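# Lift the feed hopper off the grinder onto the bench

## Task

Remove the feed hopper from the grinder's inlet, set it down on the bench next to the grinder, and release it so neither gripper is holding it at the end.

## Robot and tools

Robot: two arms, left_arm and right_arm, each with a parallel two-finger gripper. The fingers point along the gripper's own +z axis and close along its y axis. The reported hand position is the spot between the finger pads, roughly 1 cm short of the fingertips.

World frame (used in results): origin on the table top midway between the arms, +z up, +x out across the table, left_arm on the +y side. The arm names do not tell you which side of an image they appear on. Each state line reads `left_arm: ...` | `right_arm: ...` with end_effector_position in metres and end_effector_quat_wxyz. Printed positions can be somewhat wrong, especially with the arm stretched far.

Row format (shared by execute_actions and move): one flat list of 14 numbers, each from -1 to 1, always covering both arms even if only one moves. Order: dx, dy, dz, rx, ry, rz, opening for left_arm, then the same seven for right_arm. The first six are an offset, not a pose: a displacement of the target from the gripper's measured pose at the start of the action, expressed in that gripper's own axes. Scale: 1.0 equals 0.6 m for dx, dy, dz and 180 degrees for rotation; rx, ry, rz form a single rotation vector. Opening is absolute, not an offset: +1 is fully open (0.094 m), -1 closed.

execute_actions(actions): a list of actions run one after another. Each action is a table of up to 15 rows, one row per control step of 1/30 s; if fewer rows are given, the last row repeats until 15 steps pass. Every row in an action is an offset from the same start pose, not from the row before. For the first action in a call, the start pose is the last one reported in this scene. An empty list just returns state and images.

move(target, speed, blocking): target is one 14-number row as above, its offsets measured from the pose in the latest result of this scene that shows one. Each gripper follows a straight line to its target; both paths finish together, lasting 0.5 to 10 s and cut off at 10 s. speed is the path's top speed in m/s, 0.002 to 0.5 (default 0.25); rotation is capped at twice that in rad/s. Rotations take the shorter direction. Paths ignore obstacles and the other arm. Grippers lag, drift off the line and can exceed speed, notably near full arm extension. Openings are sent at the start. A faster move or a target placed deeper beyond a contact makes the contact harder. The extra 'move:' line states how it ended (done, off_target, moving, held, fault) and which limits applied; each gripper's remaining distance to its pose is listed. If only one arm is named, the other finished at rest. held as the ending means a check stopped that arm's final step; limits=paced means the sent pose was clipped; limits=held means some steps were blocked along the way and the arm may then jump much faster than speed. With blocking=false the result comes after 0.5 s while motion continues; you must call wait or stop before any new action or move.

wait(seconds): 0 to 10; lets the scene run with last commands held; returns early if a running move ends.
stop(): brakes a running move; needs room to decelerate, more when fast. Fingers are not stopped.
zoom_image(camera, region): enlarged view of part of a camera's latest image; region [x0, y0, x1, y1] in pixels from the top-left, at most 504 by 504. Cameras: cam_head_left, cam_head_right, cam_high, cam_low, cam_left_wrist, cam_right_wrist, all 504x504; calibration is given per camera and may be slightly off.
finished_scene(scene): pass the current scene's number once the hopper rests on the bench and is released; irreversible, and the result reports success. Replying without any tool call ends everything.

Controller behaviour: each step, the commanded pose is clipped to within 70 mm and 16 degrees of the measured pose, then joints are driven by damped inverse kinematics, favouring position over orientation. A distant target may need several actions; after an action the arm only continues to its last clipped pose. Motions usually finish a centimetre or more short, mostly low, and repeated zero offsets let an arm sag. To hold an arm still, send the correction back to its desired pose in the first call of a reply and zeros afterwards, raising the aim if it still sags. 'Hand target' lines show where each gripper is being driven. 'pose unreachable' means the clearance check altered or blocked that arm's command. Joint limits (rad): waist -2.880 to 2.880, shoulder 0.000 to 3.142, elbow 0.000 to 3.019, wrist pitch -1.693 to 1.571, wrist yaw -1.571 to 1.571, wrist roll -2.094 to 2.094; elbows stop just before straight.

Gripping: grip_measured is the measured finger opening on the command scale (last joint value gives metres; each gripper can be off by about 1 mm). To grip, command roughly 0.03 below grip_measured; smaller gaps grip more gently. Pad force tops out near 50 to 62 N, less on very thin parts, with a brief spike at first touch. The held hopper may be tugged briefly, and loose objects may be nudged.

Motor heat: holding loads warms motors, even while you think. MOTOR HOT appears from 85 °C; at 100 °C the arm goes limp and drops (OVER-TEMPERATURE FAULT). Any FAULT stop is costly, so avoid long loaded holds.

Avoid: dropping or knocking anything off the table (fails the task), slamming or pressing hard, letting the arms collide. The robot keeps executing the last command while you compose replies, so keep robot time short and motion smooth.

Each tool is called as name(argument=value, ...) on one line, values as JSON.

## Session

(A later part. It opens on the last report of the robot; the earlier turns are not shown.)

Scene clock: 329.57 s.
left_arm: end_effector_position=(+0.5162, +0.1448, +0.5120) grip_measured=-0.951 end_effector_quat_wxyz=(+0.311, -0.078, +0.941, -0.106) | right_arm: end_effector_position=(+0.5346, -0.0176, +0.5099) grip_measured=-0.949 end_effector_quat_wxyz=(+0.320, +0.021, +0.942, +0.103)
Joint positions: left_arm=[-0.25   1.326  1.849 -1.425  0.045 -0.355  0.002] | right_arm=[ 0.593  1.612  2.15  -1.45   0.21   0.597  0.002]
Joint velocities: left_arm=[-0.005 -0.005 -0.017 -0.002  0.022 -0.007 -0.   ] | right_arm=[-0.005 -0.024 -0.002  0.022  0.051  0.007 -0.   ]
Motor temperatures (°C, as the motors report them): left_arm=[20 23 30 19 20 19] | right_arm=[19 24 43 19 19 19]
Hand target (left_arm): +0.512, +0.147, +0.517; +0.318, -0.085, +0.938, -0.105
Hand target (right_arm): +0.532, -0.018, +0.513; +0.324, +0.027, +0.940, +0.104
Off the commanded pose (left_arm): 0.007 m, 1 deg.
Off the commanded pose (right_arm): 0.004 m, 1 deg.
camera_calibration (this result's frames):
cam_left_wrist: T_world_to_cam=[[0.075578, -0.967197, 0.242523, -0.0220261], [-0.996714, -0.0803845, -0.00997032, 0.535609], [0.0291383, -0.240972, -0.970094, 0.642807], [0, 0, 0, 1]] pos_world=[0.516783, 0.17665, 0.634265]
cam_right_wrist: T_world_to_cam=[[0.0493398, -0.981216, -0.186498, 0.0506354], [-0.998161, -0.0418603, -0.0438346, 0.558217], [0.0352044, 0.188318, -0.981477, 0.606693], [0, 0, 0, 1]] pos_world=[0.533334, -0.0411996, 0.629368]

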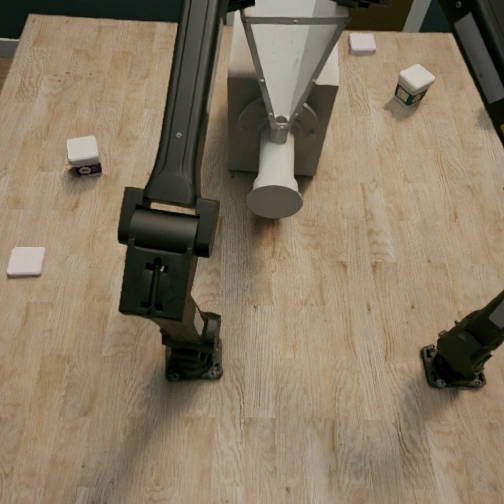

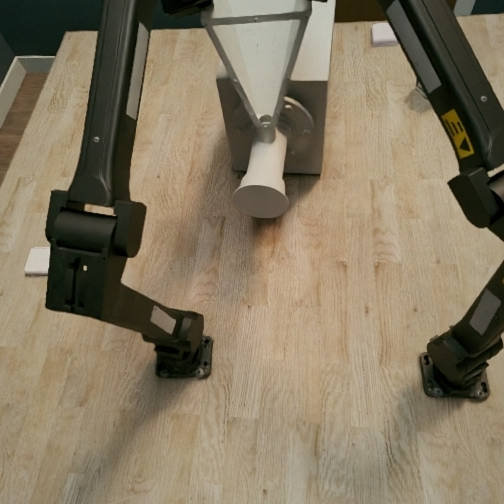

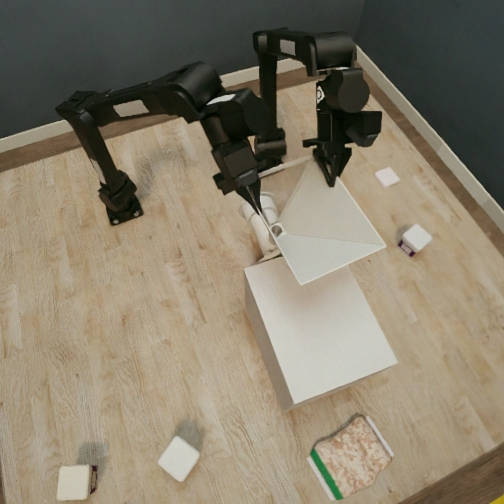

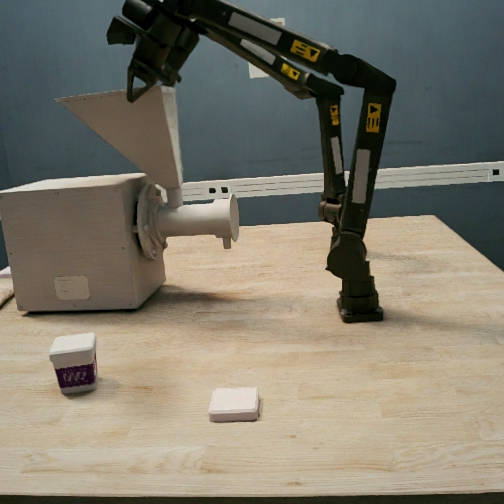

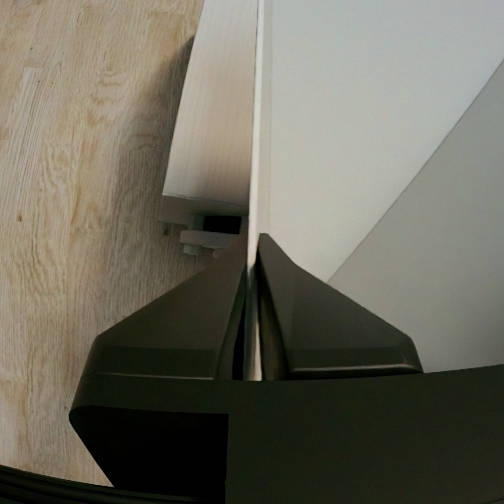

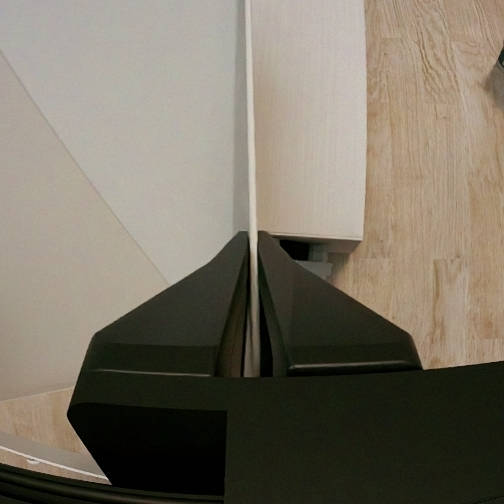

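execute_actions(actions=[[[-0.036,-0.021,-0.084,0.0128,-0.029,0,-1,-0.039,0.0195,-0.083,-0.017,-0.026,0.006,-1]],[[-0.036,-0.021,-0.084,0.0128,-0.029,0,-1,-0.039,0.0195,-0.083,-0.017,-0.026,0.006,-1]]])

Scene clock: 351.77 s.
left_arm: end_effector_position=(+0.5148, +0.1431, +0.5154) grip_measured=-0.957 end_effector_quat_wxyz=(+0.311, -0.077, +0.941, -0.113) | right_arm: end_effector_position=(+0.5331, -0.0194, +0.5118) grip_measured=-0.949 end_effector_quat_wxyz=(+0.320, +0.020, +0.942, +0.100)
Joint positions: left_arm=[-0.249  1.326  1.857 -1.43   0.061 -0.355  0.002] | right_arm=[ 0.593  1.612  2.156 -1.461  0.213  0.595  0.002]
Joint velocities: left_arm=[-0.015 -0.015 -0.007 -0.017  0.051  0.051  0.001] | right_arm=[ 0.005 -0.015 -0.007 -0.002  0.022 -0.022 -0.   ]
Motor temperatures (°C, as the motors report them): left_arm=[20 23 31 19 20 19] | right_arm=[19 24 43 19 19 19]
Hand target (left_arm): +0.499, +0.145, +0.566; +0.355, -0.076, +0.923, -0.126
Hand target (right_arm): +0.519, -0.021, +0.563; +0.358, +0.025, +0.924, +0.129
Off the commanded pose (left_arm): 0.055 m, 6 deg.
Off the commanded pose (right_arm): 0.055 m, 6 deg.
camera_calibration (this result's frames):
cam_left_wrist: T_world_to_cam=[[0.067476, -0.964674, 0.25466, -0.0268212], [-0.997304, -0.0725887, -0.0107216, 0.533687], [0.0288283, -0.25325, -0.966971, 0.6461], [0, 0, 0, 1]] pos_world=[0.515432, 0.176491, 0.637313]
cam_right_wrist: T_world_to_cam=[[0.0493786, -0.982233, -0.181055, 0.0465495], [-0.998191, -0.0423092, -0.0427044, 0.556157], [0.0342853, 0.182836, -0.982545, 0.609826], [0, 0, 0, 1]] pos_world=[0.531944, -0.0422454, 0.63136]

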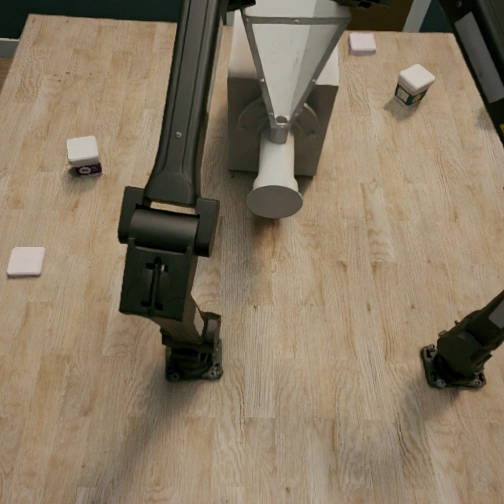

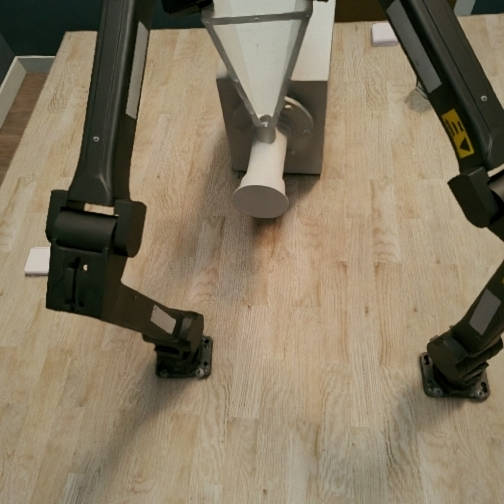

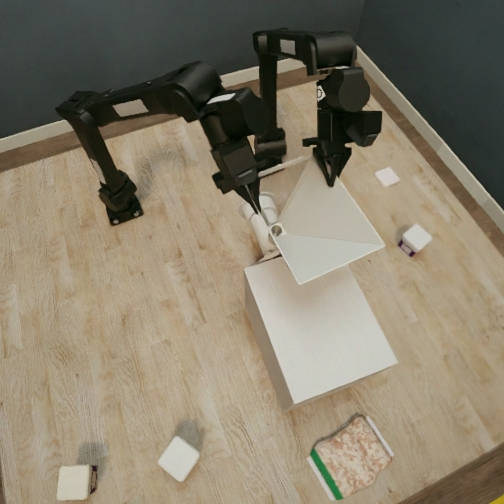

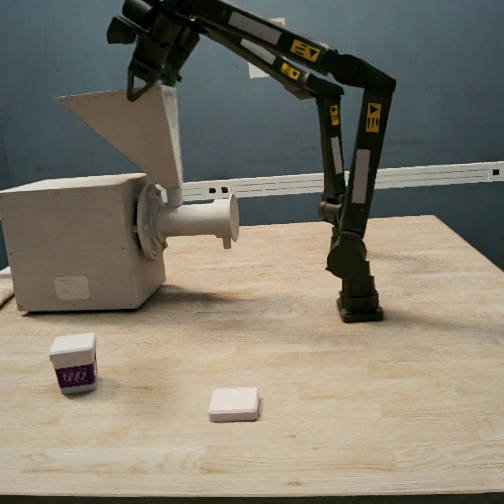

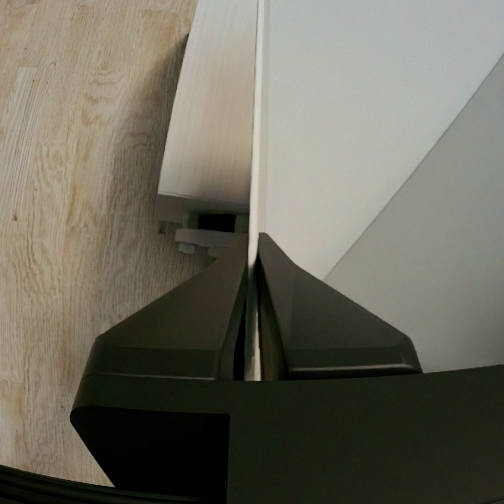

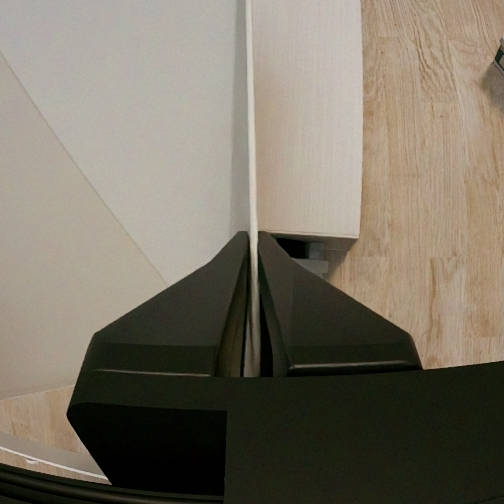

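execute_actions(actions=[[[-0.04,-0.025,-0.098,0.0128,-0.029,0,-1,-0.043,0.023,-0.097,-0.017,-0.026,0.006,-1]],[[-0.04,-0.025,-0.098,0.0128,-0.029,0,-1,-0.043,0.023,-0.097,-0.017,-0.026,0.006,-1]],[[-0.04,-0.025,-0.098,0.0128,-0.029,0,-1,-0.043,0.023,-0.097,-0.017,-0.026,0.006,-1]]])

Scene clock: 373.20 s.
left_arm: end_effector_position=(+0.5062, +0.1407, +0.5646) grip_measured=-0.967 end_effector_quat_wxyz=(+0.325, -0.071, +0.934, -0.128) | right_arm: end_effector_position=(+0.5242, -0.0223, +0.5603) grip_measured=-0.950 end_effector_quat_wxyz=(+0.334, +0.023, +0.936, +0.109)
Joint positions: left_arm=[-0.248  1.362  2.027 -1.526  0.084 -0.354  0.002] | right_arm=[ 0.601  1.663  2.362 -1.582  0.222  0.602  0.002]
Joint velocities: left_arm=[-0.015  0.005 -0.007 -0.002  0.037 -0.051 -0.   ] | right_arm=[-0.005  0.005  0.027 -0.037 -0.007 -0.066 -0.   ]
Motor temperatures (°C, as the motors report them): left_arm=[20 23 35 19 19 19] | right_arm=[19 24 48 19 19 19]
Hand target (left_arm): +0.489, +0.143, +0.608; +0.364, -0.071, +0.918, -0.141
Hand target (right_arm): +0.508, -0.024, +0.604; +0.368, +0.027, +0.920, +0.133
Off the commanded pose (left_arm): 0.048 m, 5 deg.
Off the commanded pose (right_arm): 0.048 m, 5 deg.
camera_calibration (this result's frames):
cam_left_wrist: T_world_to_cam=[[0.0435618, -0.959276, 0.279093, -0.0434966], [-0.997373, -0.0579381, -0.0434666, 0.541898], [0.0578665, -0.276466, -0.95928, 0.677516], [0, 0, 0, 1]] pos_world=[0.503164, 0.176982, 0.685622]
cam_right_wrist: T_world_to_cam=[[0.0514713, -0.978975, -0.197381, 0.0609851], [-0.996613, -0.0376588, -0.0731072, 0.565494], [0.0641369, 0.200476, -0.977597, 0.640336], [0, 0, 0, 1]] pos_world=[0.519371, -0.0473731, 0.679369]

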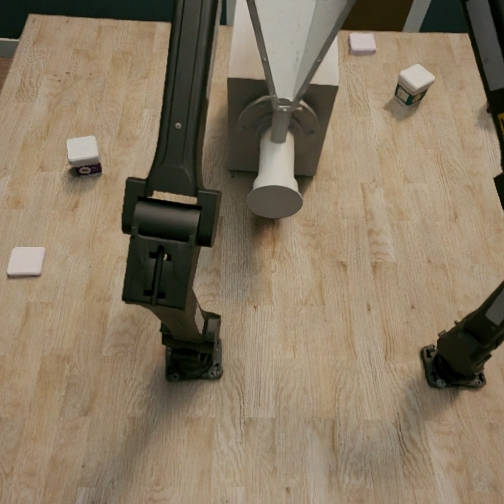

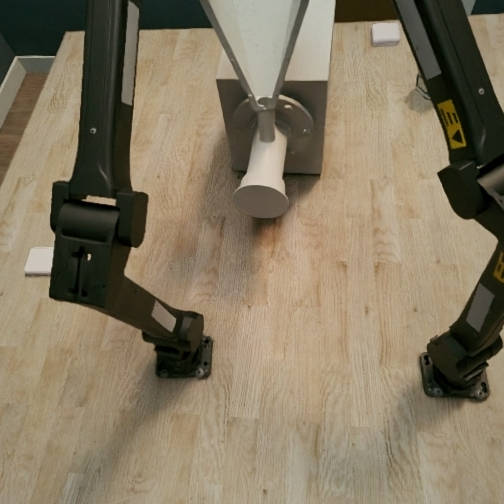

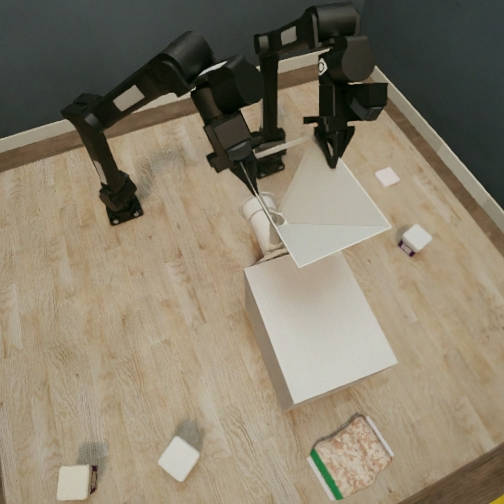

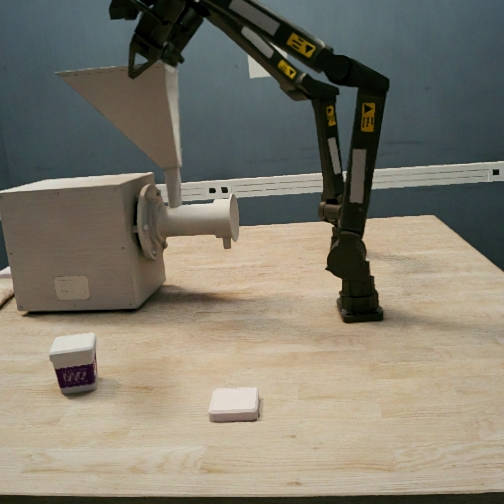

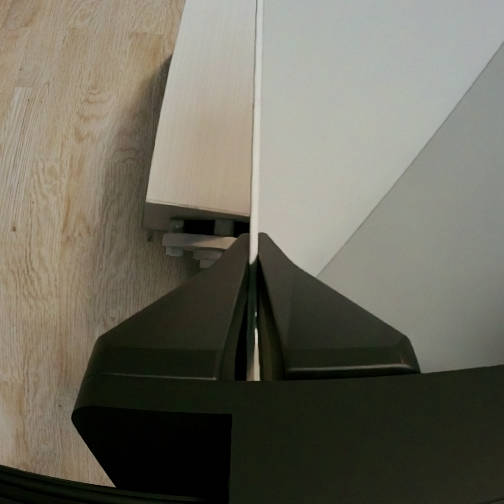

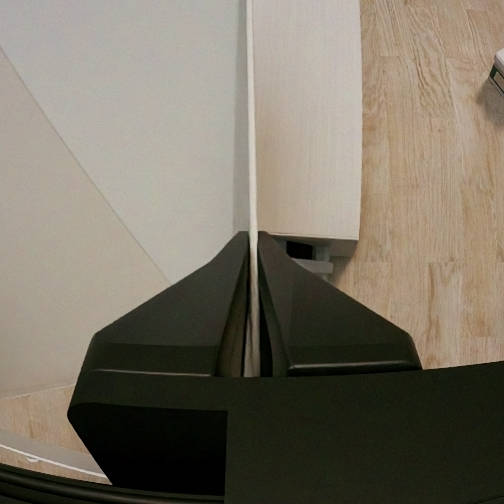

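zoom_image(camera="cam_low", region=[100, 120, 260, 260])

execute_actions(actions=[])

Region (100, 120, 260, 260) of cam_low's 504x504 image, scaled by 3.150, with more detail than that image has; it fills the top 441 rows of this view, and the rest is white.

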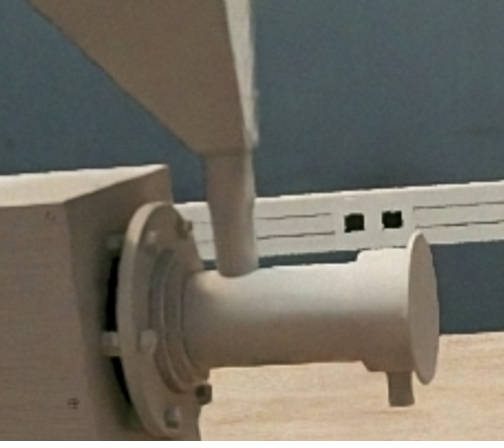

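Scene clock: 376.40 s.
left_arm: end_effector_position=(+0.5062, +0.1407, +0.5646) grip_measured=-0.967 end_effector_quat_wxyz=(+0.325, -0.071, +0.934, -0.128) | right_arm: end_effector_position=(+0.5243, -0.0222, +0.5603) grip_measured=-0.950 end_effector_quat_wxyz=(+0.333, +0.023, +0.936, +0.108)
Joint positions: left_arm=[-0.248  1.362  2.027 -1.526  0.084 -0.354  0.002] | right_arm=[ 0.601  1.664  2.363 -1.583  0.222  0.602  0.002]
Joint velocities: left_arm=[-0.005 -0.005  0.007  0.007  0.007  0.051  0.   ] | right_arm=[-0.005  0.005  0.002  0.002  0.037 -0.037 -0.001]
Motor temperatures (°C, as the motors report them): left_arm=[20 23 35 19 19 19] | right_arm=[19 24 48 19 19 19]
Hand target (left_arm): +0.489, +0.143, +0.608; +0.364, -0.071, +0.918, -0.141
Hand target (right_arm): +0.508, -0.024, +0.603; +0.368, +0.027, +0.920, +0.134
Off the commanded pose (left_arm): 0.048 m, 5 deg.
Off the commanded pose (right_arm): 0.048 m, 5 deg.
camera_calibration (this result's frames):
cam_left_wrist: T_world_to_cam=[[0.0435618, -0.959276, 0.279093, -0.0434966], [-0.997373, -0.0579381, -0.0434666, 0.541898], [0.0578665, -0.276466, -0.95928, 0.677516], [0, 0, 0, 1]] pos_world=[0.503164, 0.176982, 0.685622]
cam_right_wrist: T_world_to_cam=[[0.0514106, -0.979019, -0.197177, 0.0609595], [-0.996635, -0.0376752, -0.0727919, 0.565425], [0.063836, 0.200255, -0.977662, 0.64048], [0, 0, 0, 1]] pos_world=[0.519502, -0.0472767, 0.679351]

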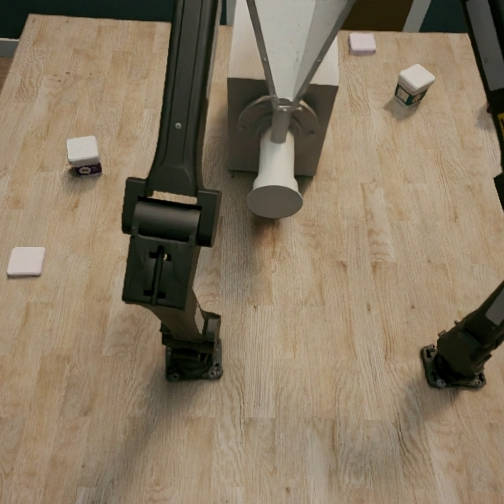

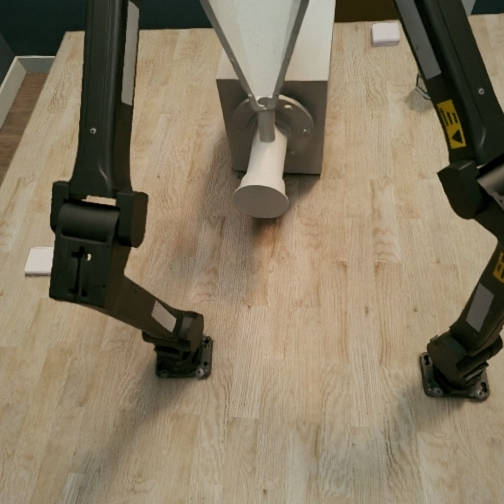

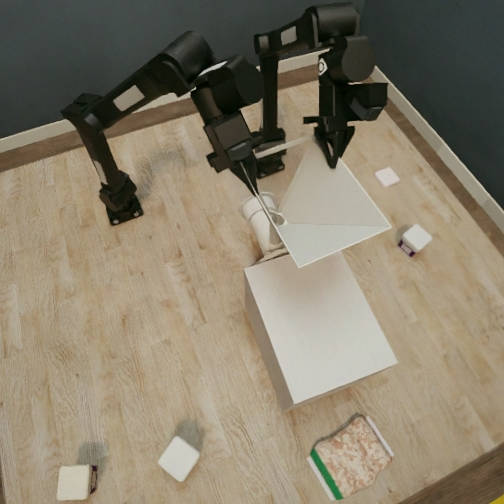

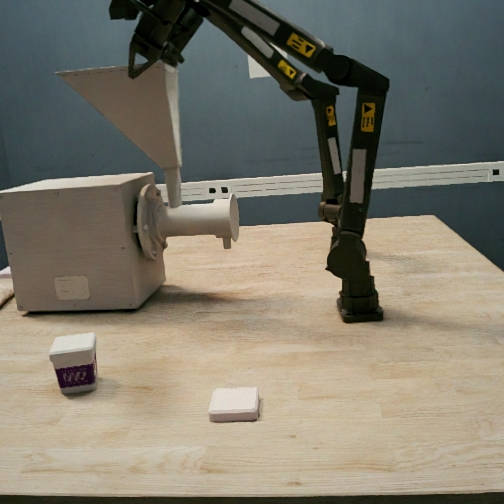

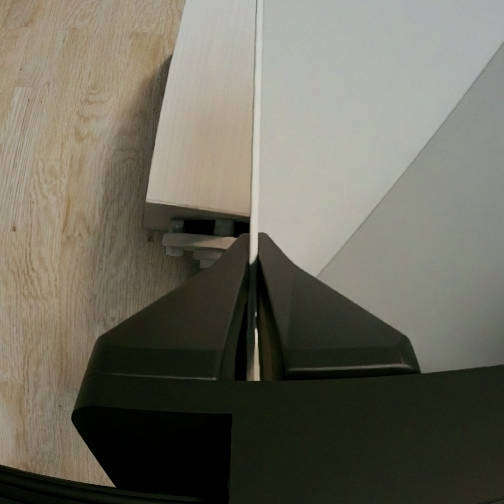

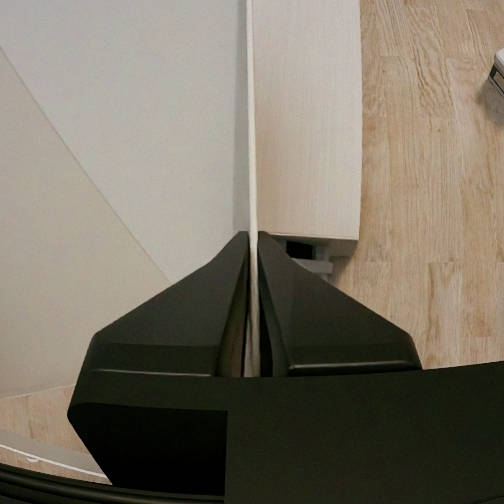

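execute_actions(actions=[[[-0.042,-0.029,-0.095,0.0128,-0.025,0,-1,-0.046,0.0235,-0.095,-0.015,-0.023,0.005,-1]],[[-0.042,-0.029,-0.095,0.0128,-0.025,0,-1,-0.046,0.0235,-0.095,-0.015,-0.023,0.005,-1]]])

Scene clock: 399.83 s.
left_arm: end_effector_position=(+0.4918, +0.1403, +0.6153) grip_measured=-0.970 end_effector_quat_wxyz=(+0.322, -0.079, +0.933, -0.143) | right_arm: end_effector_position=(+0.5130, -0.0225, +0.6152) grip_measured=-0.966 end_effector_quat_wxyz=(+0.361, +0.028, +0.923, +0.132)
Joint positions: left_arm=[-0.245  1.447  2.293 -1.704  0.11  -0.378  0.001] | right_arm=[ 0.614  1.747  2.643 -1.704  0.228  0.613  0.002]
Joint velocities: left_arm=[-0.005  0.024  0.022 -0.027 -0.022  0.007  0.   ] | right_arm=[-0.005  0.015  0.002  0.012  0.022  0.066  0.   ]
Motor temperatures (°C, as the motors report them): left_arm=[20 23 36 19 19 19] | right_arm=[19 24 49 19 20 19]
Hand target (left_arm): +0.481, +0.141, +0.648; +0.358, -0.075, +0.918, -0.154
Hand target (right_arm): +0.500, -0.026, +0.648; +0.392, +0.028, +0.907, +0.152
Off the commanded pose (left_arm): 0.035 m, 5 deg.
Off the commanded pose (right_arm): 0.037 m, 1 deg.
joint sent to its limit (right arm) — the command would take joint 4 (wrist pitch) past its lower limit, so that joint was sent only as far as its limit.
camera_calibration (this result's frames):
cam_left_wrist: T_world_to_cam=[[0.0491085, -0.948816, 0.311989, -0.0818669], [-0.997301, -0.0636505, -0.036593, 0.526224], [0.0545783, -0.30935, -0.949381, 0.727037], [0, 0, 0, 1]] pos_world=[0.489144, 0.180727, 0.735032]
cam_right_wrist: T_world_to_cam=[[0.0657835, -0.968205, -0.241354, 0.0921687], [-0.990212, -0.0335045, -0.135488, 0.593534], [0.123093, 0.247905, -0.960932, 0.655309], [0, 0, 0, 1]] pos_world=[0.500997, -0.05333, 0.732369]

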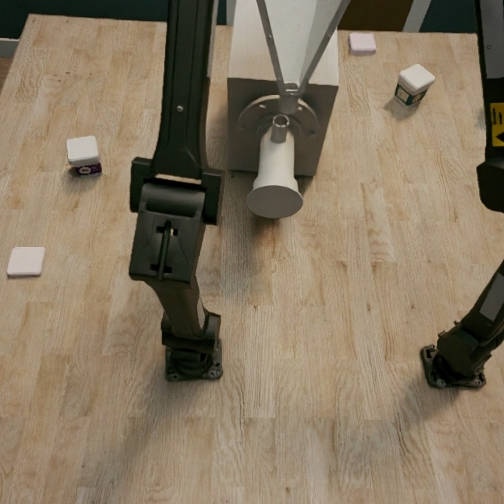

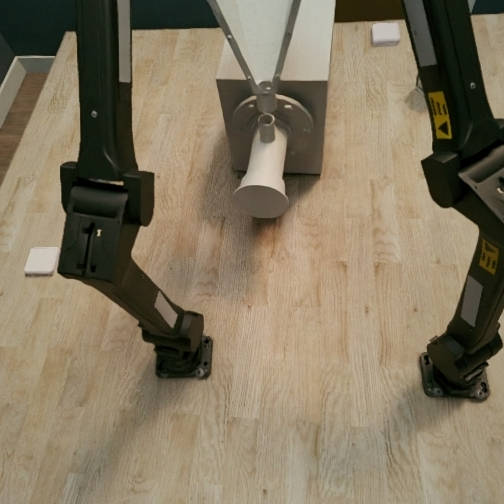

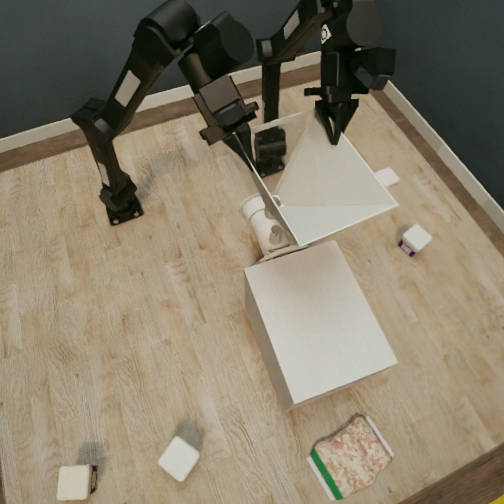

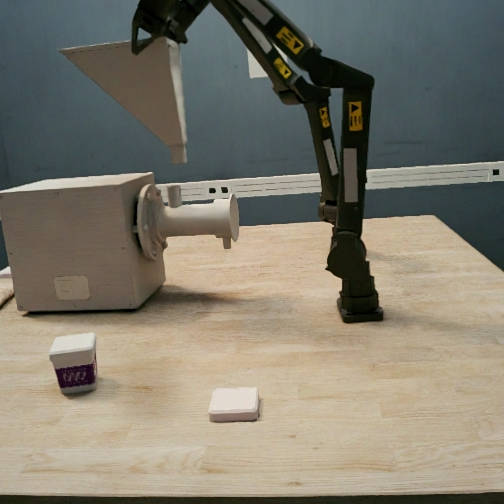

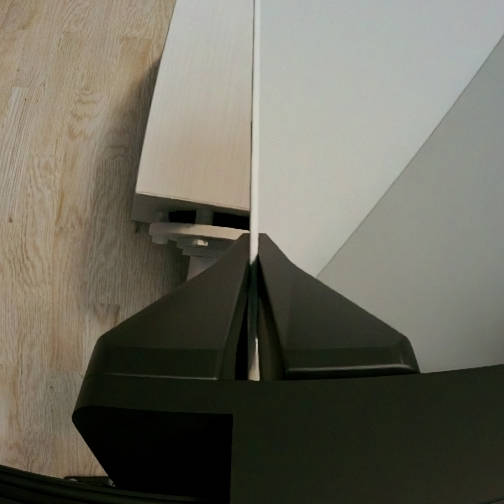

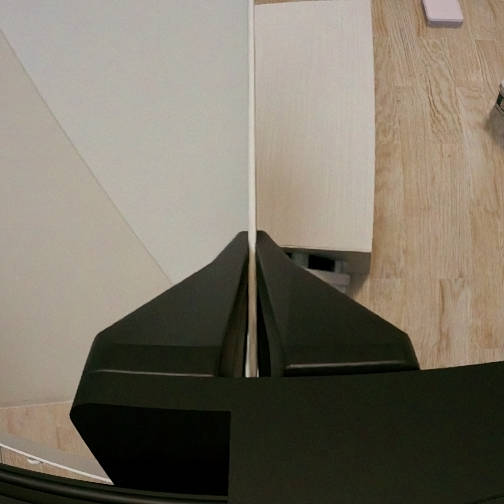

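execute_actions(actions=[[[0.0154,-0.0907,-0.029,0,0,0,-1,-0.0212,-0.0682,-0.0649,0,0,0,-1]],[[0.0154,-0.0907,-0.029,0,0,0,-1,-0.0212,-0.0682,-0.0649,0,0,0,-1]]])

Scene clock: 439.37 s.
left_arm: end_effector_position=(+0.4926, +0.0492, +0.6024) grip_measured=-0.968 end_effector_quat_wxyz=(+0.308, -0.109, +0.935, -0.141) | right_arm: end_effector_position=(+0.5189, -0.1155, +0.6080) grip_measured=-0.966 end_effector_quat_wxyz=(+0.335, +0.025, +0.935, +0.114)
Joint positions: left_arm=[-0.495  1.513  2.334 -1.703 -0.067 -0.625  0.001] | right_arm=[ 0.421  1.623  2.475 -1.704  0.1    0.469  0.002]
Joint velocities: left_arm=[-0.005  0.005 -0.007 -0.007  0.022 -0.007 -0.   ] | right_arm=[-0.005  0.005 -0.002 -0.007  0.066 -0.022  0.   ]
Motor temperatures (°C, as the motors report them): left_arm=[20 23 34 19 19 19] | right_arm=[19 24 47 19 19 19]
Hand target (left_arm): +0.477, +0.047, +0.631; +0.335, -0.093, +0.925, -0.155
Hand target (right_arm): +0.500, -0.119, +0.636; +0.360, +0.027, +0.924, +0.129
Off the commanded pose (left_arm): 0.034 m, 2 deg.
Off the commanded pose (right_arm): 0.035 m, 2 deg.
joint sent to its limit (left arm) — the command would take joint 4 (wrist pitch) past its lower limit, so that joint was sent only as far as its limit.
joint sent to its limit (right arm) — the command would take joint 4 (wrist pitch) past its lower limit, so that joint was sent only as far as its limit.
camera_calibration (this result's frames):
cam_left_wrist: T_world_to_cam=[[0.110284, -0.939727, 0.323652, -0.201915], [-0.993182, -0.116571, -0.000039346, 0.499304], [0.0377655, -0.321441, -0.946176, 0.693476], [0, 0, 0, 1]] pos_world=[0.491979, 0.0913712, 0.72152]
cam_right_wrist: T_world_to_cam=[[0.0520232, -0.976507, -0.209113, -0.013442], [-0.996339, -0.0365289, -0.0772888, 0.56277], [0.0678344, 0.212368, -0.974832, 0.70374], [0, 0, 0, 1]] pos_world=[0.513672, -0.142021, 0.726713]

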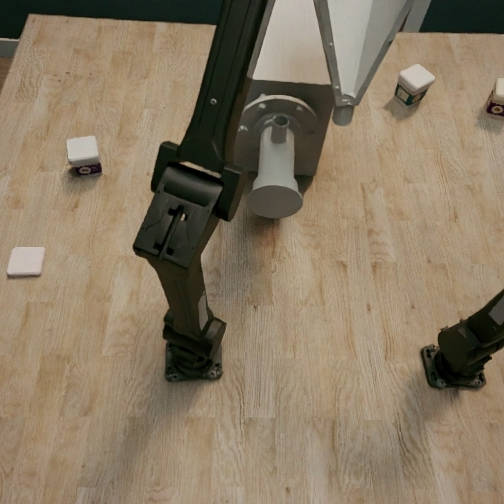

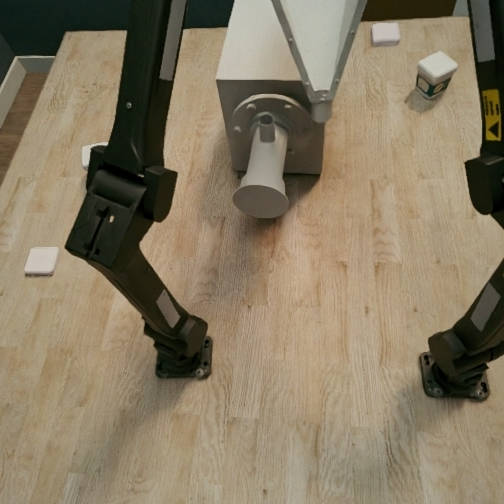

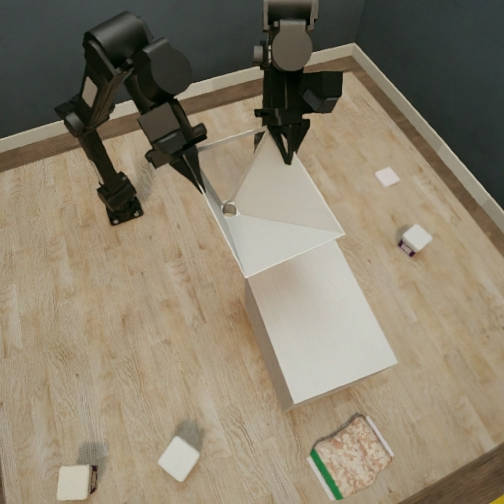

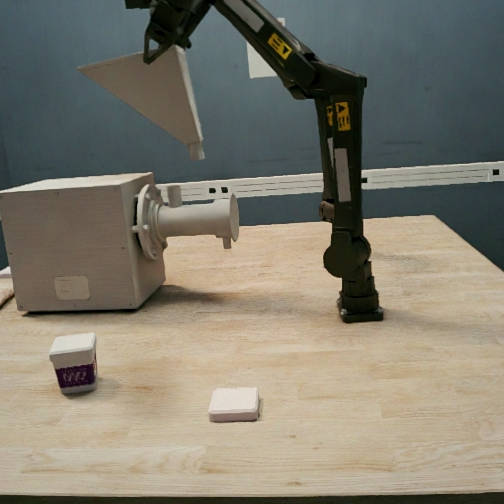

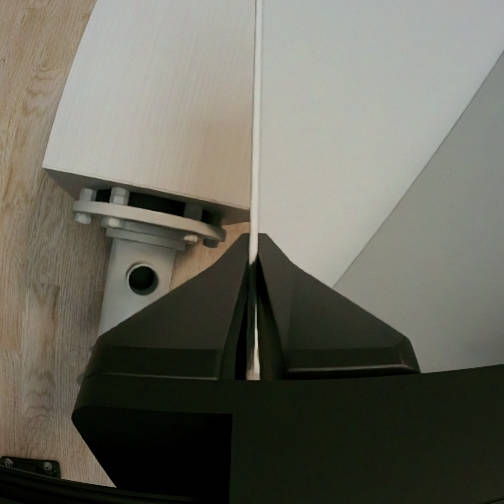

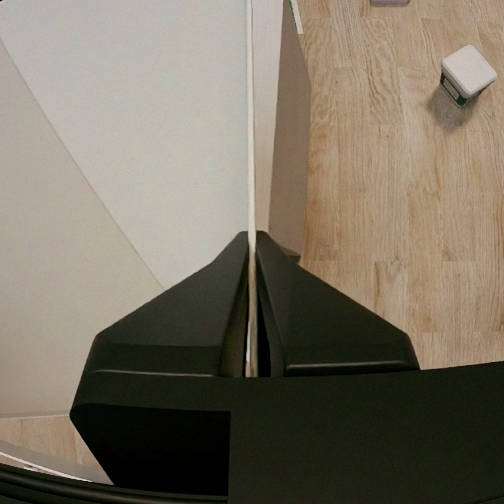

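execute_actions(actions=[[[0.0514,-0.0679,-0.018,0.0087,0.0053,0.0123,-1,0.0295,-0.0694,-0.0568,0.0099,-0.0037,0.0119,-1]],[[0.0514,-0.0679,-0.018,0.0087,0.0053,0.0123,-1,0.0295,-0.0694,-0.0568,0.0099,-0.0037,0.0119,-1]]])

Scene clock: 496.87 s.
left_arm: end_effector_position=(+0.4593, -0.0393, +0.5677) grip_measured=-0.967 end_effector_quat_wxyz=(+0.269, -0.072, +0.950, -0.141) | right_arm: end_effector_position=(+0.4685, -0.2071, +0.5731) grip_measured=-0.963 end_effector_quat_wxyz=(+0.292, +0.082, +0.950, +0.080)
Joint positions: left_arm=[-0.706  1.531  2.269 -1.704 -0.127 -0.74   0.002] | right_arm=[ 0.273  1.394  2.139 -1.705  0.07   0.454  0.002]
Joint velocities: left_arm=[ 0.005 -0.015 -0.022  0.007  0.007  0.007  0.001] | right_arm=[-0.015  0.005 -0.002 -0.012  0.007 -0.022  0.001]
Motor temperatures (°C, as the motors report them): left_arm=[20 23 33 19 19 19] | right_arm=[19 24 44 19 19 19]
Hand target (left_arm): +0.450, -0.039, +0.587; +0.287, -0.066, +0.944, -0.152
Hand target (right_arm): +0.457, -0.206, +0.594; +0.314, +0.079, +0.942, +0.088
Off the commanded pose (left_arm): 0.023 m, 2 deg.
Off the commanded pose (right_arm): 0.024 m, 2 deg.
joint sent to its limit (left arm) — the command would take joint 4 (wrist pitch) past its lower limit, so that joint was sent only as far as its limit.
joint sent to its limit (right arm) — the command would take joint 4 (wrist pitch) past its lower limit, so that joint was sent only as far as its limit.
camera_calibration (this result's frames):
cam_left_wrist: T_world_to_cam=[[0.0536454, -0.951902, 0.301669, -0.232162], [-0.996897, -0.0336229, 0.0711816, 0.420457], [-0.0576149, -0.304551, -0.950752, 0.680558], [0, 0, 0, 1]] pos_world=[0.470817, 0.00040662, 0.687149]
cam_right_wrist: T_world_to_cam=[[-0.0844048, -0.979783, -0.181387, -0.0601674], [-0.996347, 0.0806141, 0.0281833, 0.470326], [-0.0129912, 0.183103, -0.983008, 0.729103], [0, 0, 0, 1]] pos_world=[0.473002, -0.230367, 0.692545]

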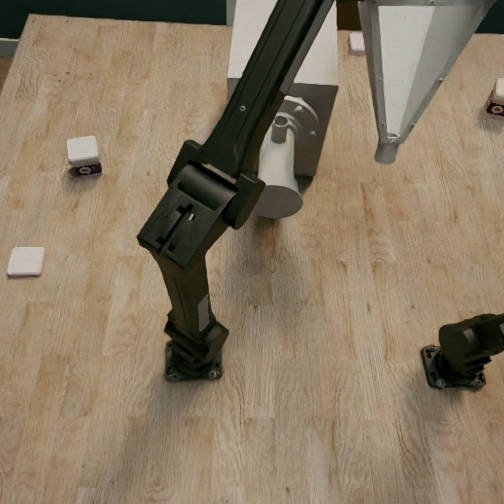

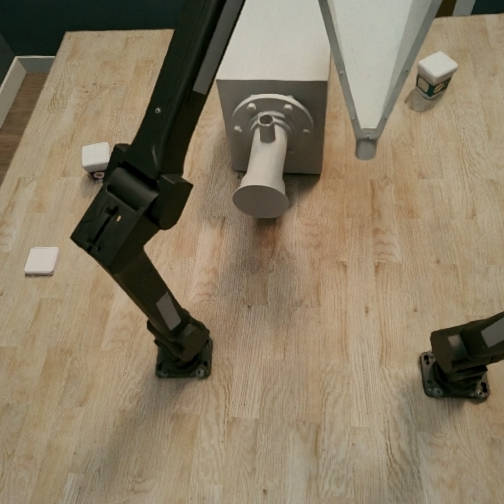

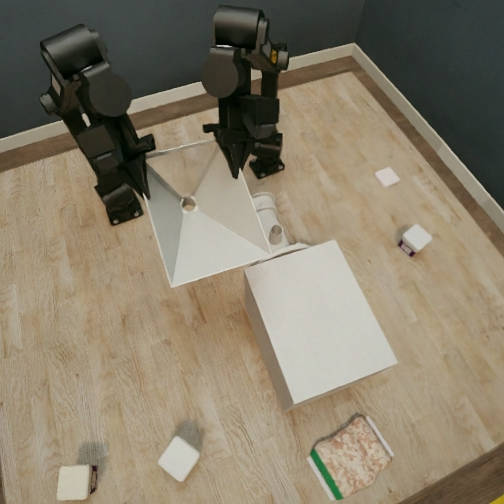

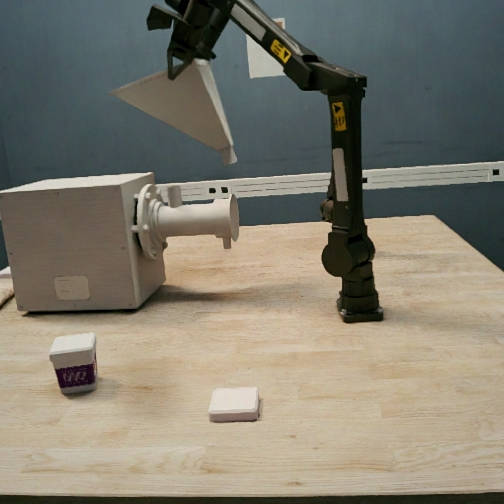

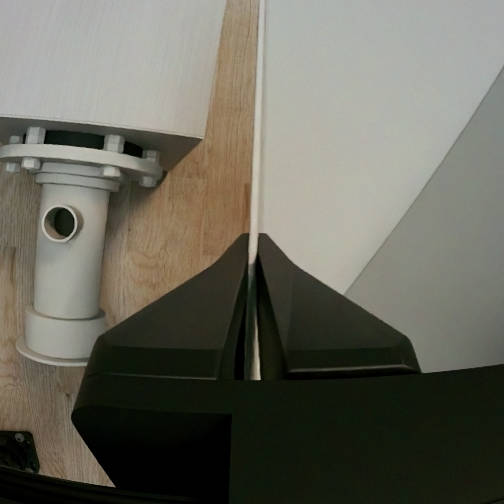

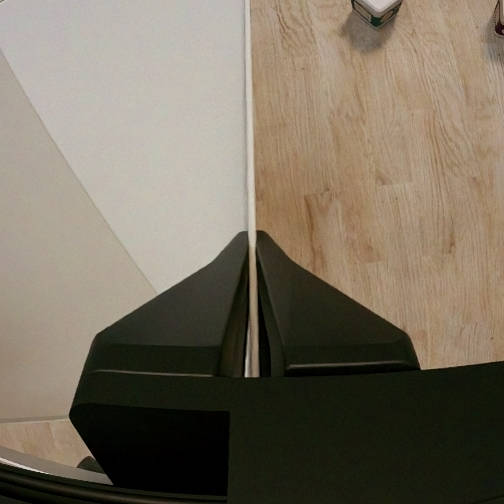

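execute_actions(actions=[[[0.0617,-0.0531,0.0135,0,0,0,-1,0.0341,-0.0745,-0.0101,0,0,0,-1]],[[0.0617,-0.0531,0.0135,0,0,0,-1,0.0341,-0.0745,-0.0101,0,0,0,-1]]])

Scene clock: 511.87 s.
left_arm: end_effector_position=(+0.4167, -0.1214, +0.4934) grip_measured=-0.963 end_effector_quat_wxyz=(+0.218, -0.069, +0.967, -0.116) | right_arm: end_effector_position=(+0.4255, -0.2915, +0.4934) grip_measured=-0.953 end_effector_quat_wxyz=(+0.218, +0.084, +0.969, +0.073)
Joint positions: left_arm=[-0.906  1.544  2.095 -1.657 -0.192 -0.925  0.002] | right_arm=[ 0.031  1.216  1.781 -1.676 -0.077  0.253  0.002]
Joint velocities: left_arm=[-0.005  0.005  0.012 -0.007 -0.007  0.007 -0.001] | right_arm=[-0.005 -0.024 -0.022  0.007  0.022 -0.066  0.001]
Motor temperatures (°C, as the motors report them): left_arm=[20 23 33 19 20 19] | right_arm=[19 24 44 19 19 19]
Hand target (left_arm): +0.414, -0.118, +0.514; +0.242, -0.070, +0.959, -0.127
Hand target (right_arm): +0.421, -0.290, +0.517; +0.253, +0.084, +0.961, +0.075
Off the commanded pose (left_arm): 0.021 m, 3 deg.
Off the commanded pose (right_arm): 0.025 m, 4 deg.
camera_calibration (this result's frames):
cam_left_wrist: T_world_to_cam=[[0.0749995, -0.965428, 0.249649, -0.270528], [-0.98365, -0.0305186, 0.177488, 0.32294], [-0.163733, -0.258878, -0.951931, 0.632758], [0, 0, 0, 1]] pos_world=[0.441553, -0.0875122, 0.612561]
cam_right_wrist: T_world_to_cam=[[-0.104576, -0.981144, -0.162543, -0.162054], [-0.981028, 0.0749434, 0.178795, 0.354002], [-0.163243, 0.178157, -0.970367, 0.721923], [0, 0, 0, 1]] pos_world=[0.448187, -0.314144, 0.610896]

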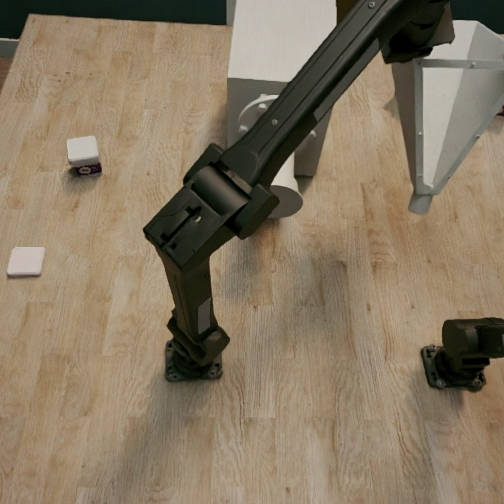

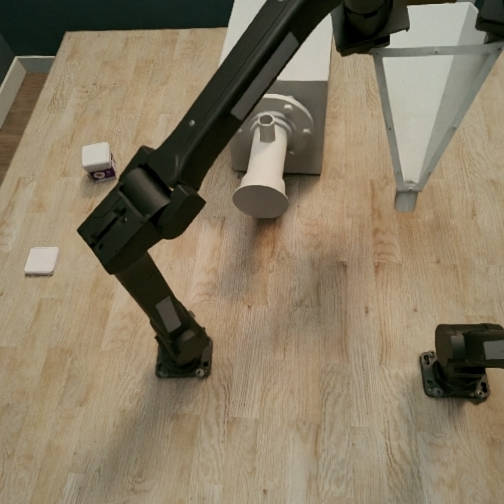

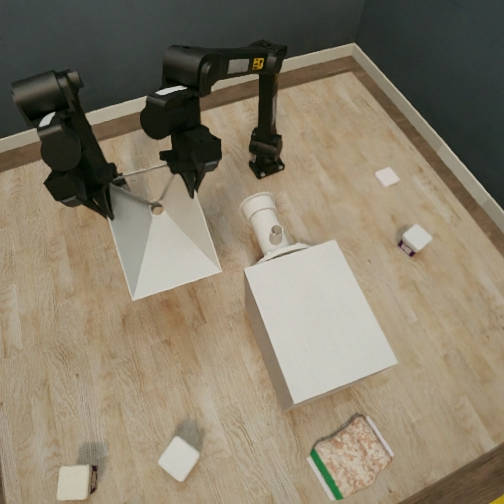

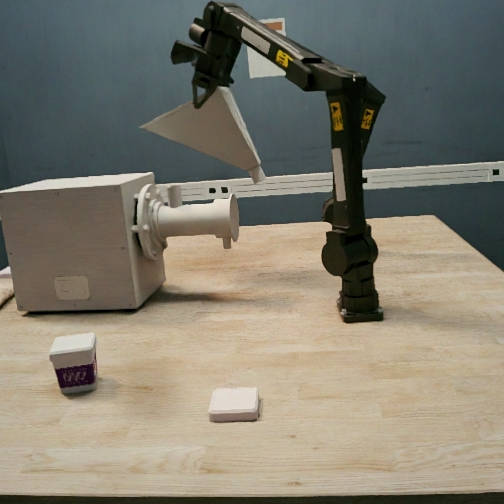

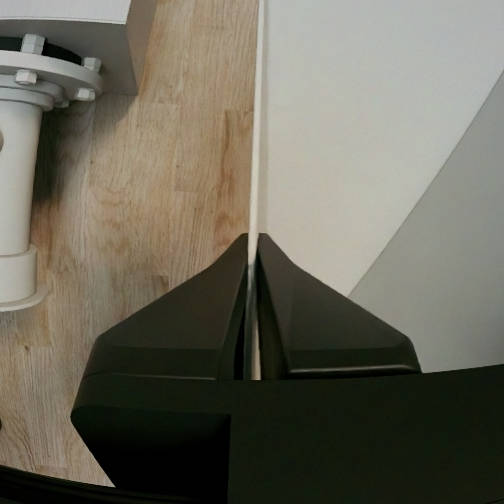

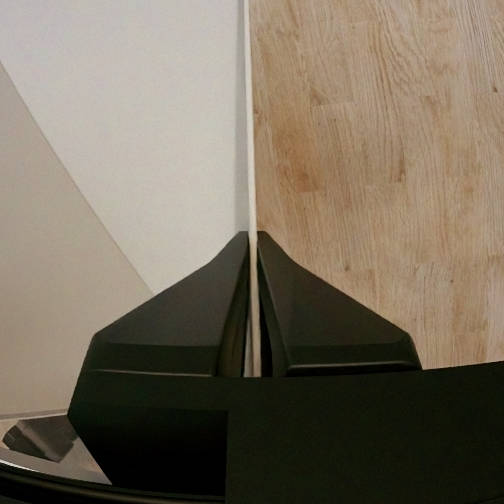

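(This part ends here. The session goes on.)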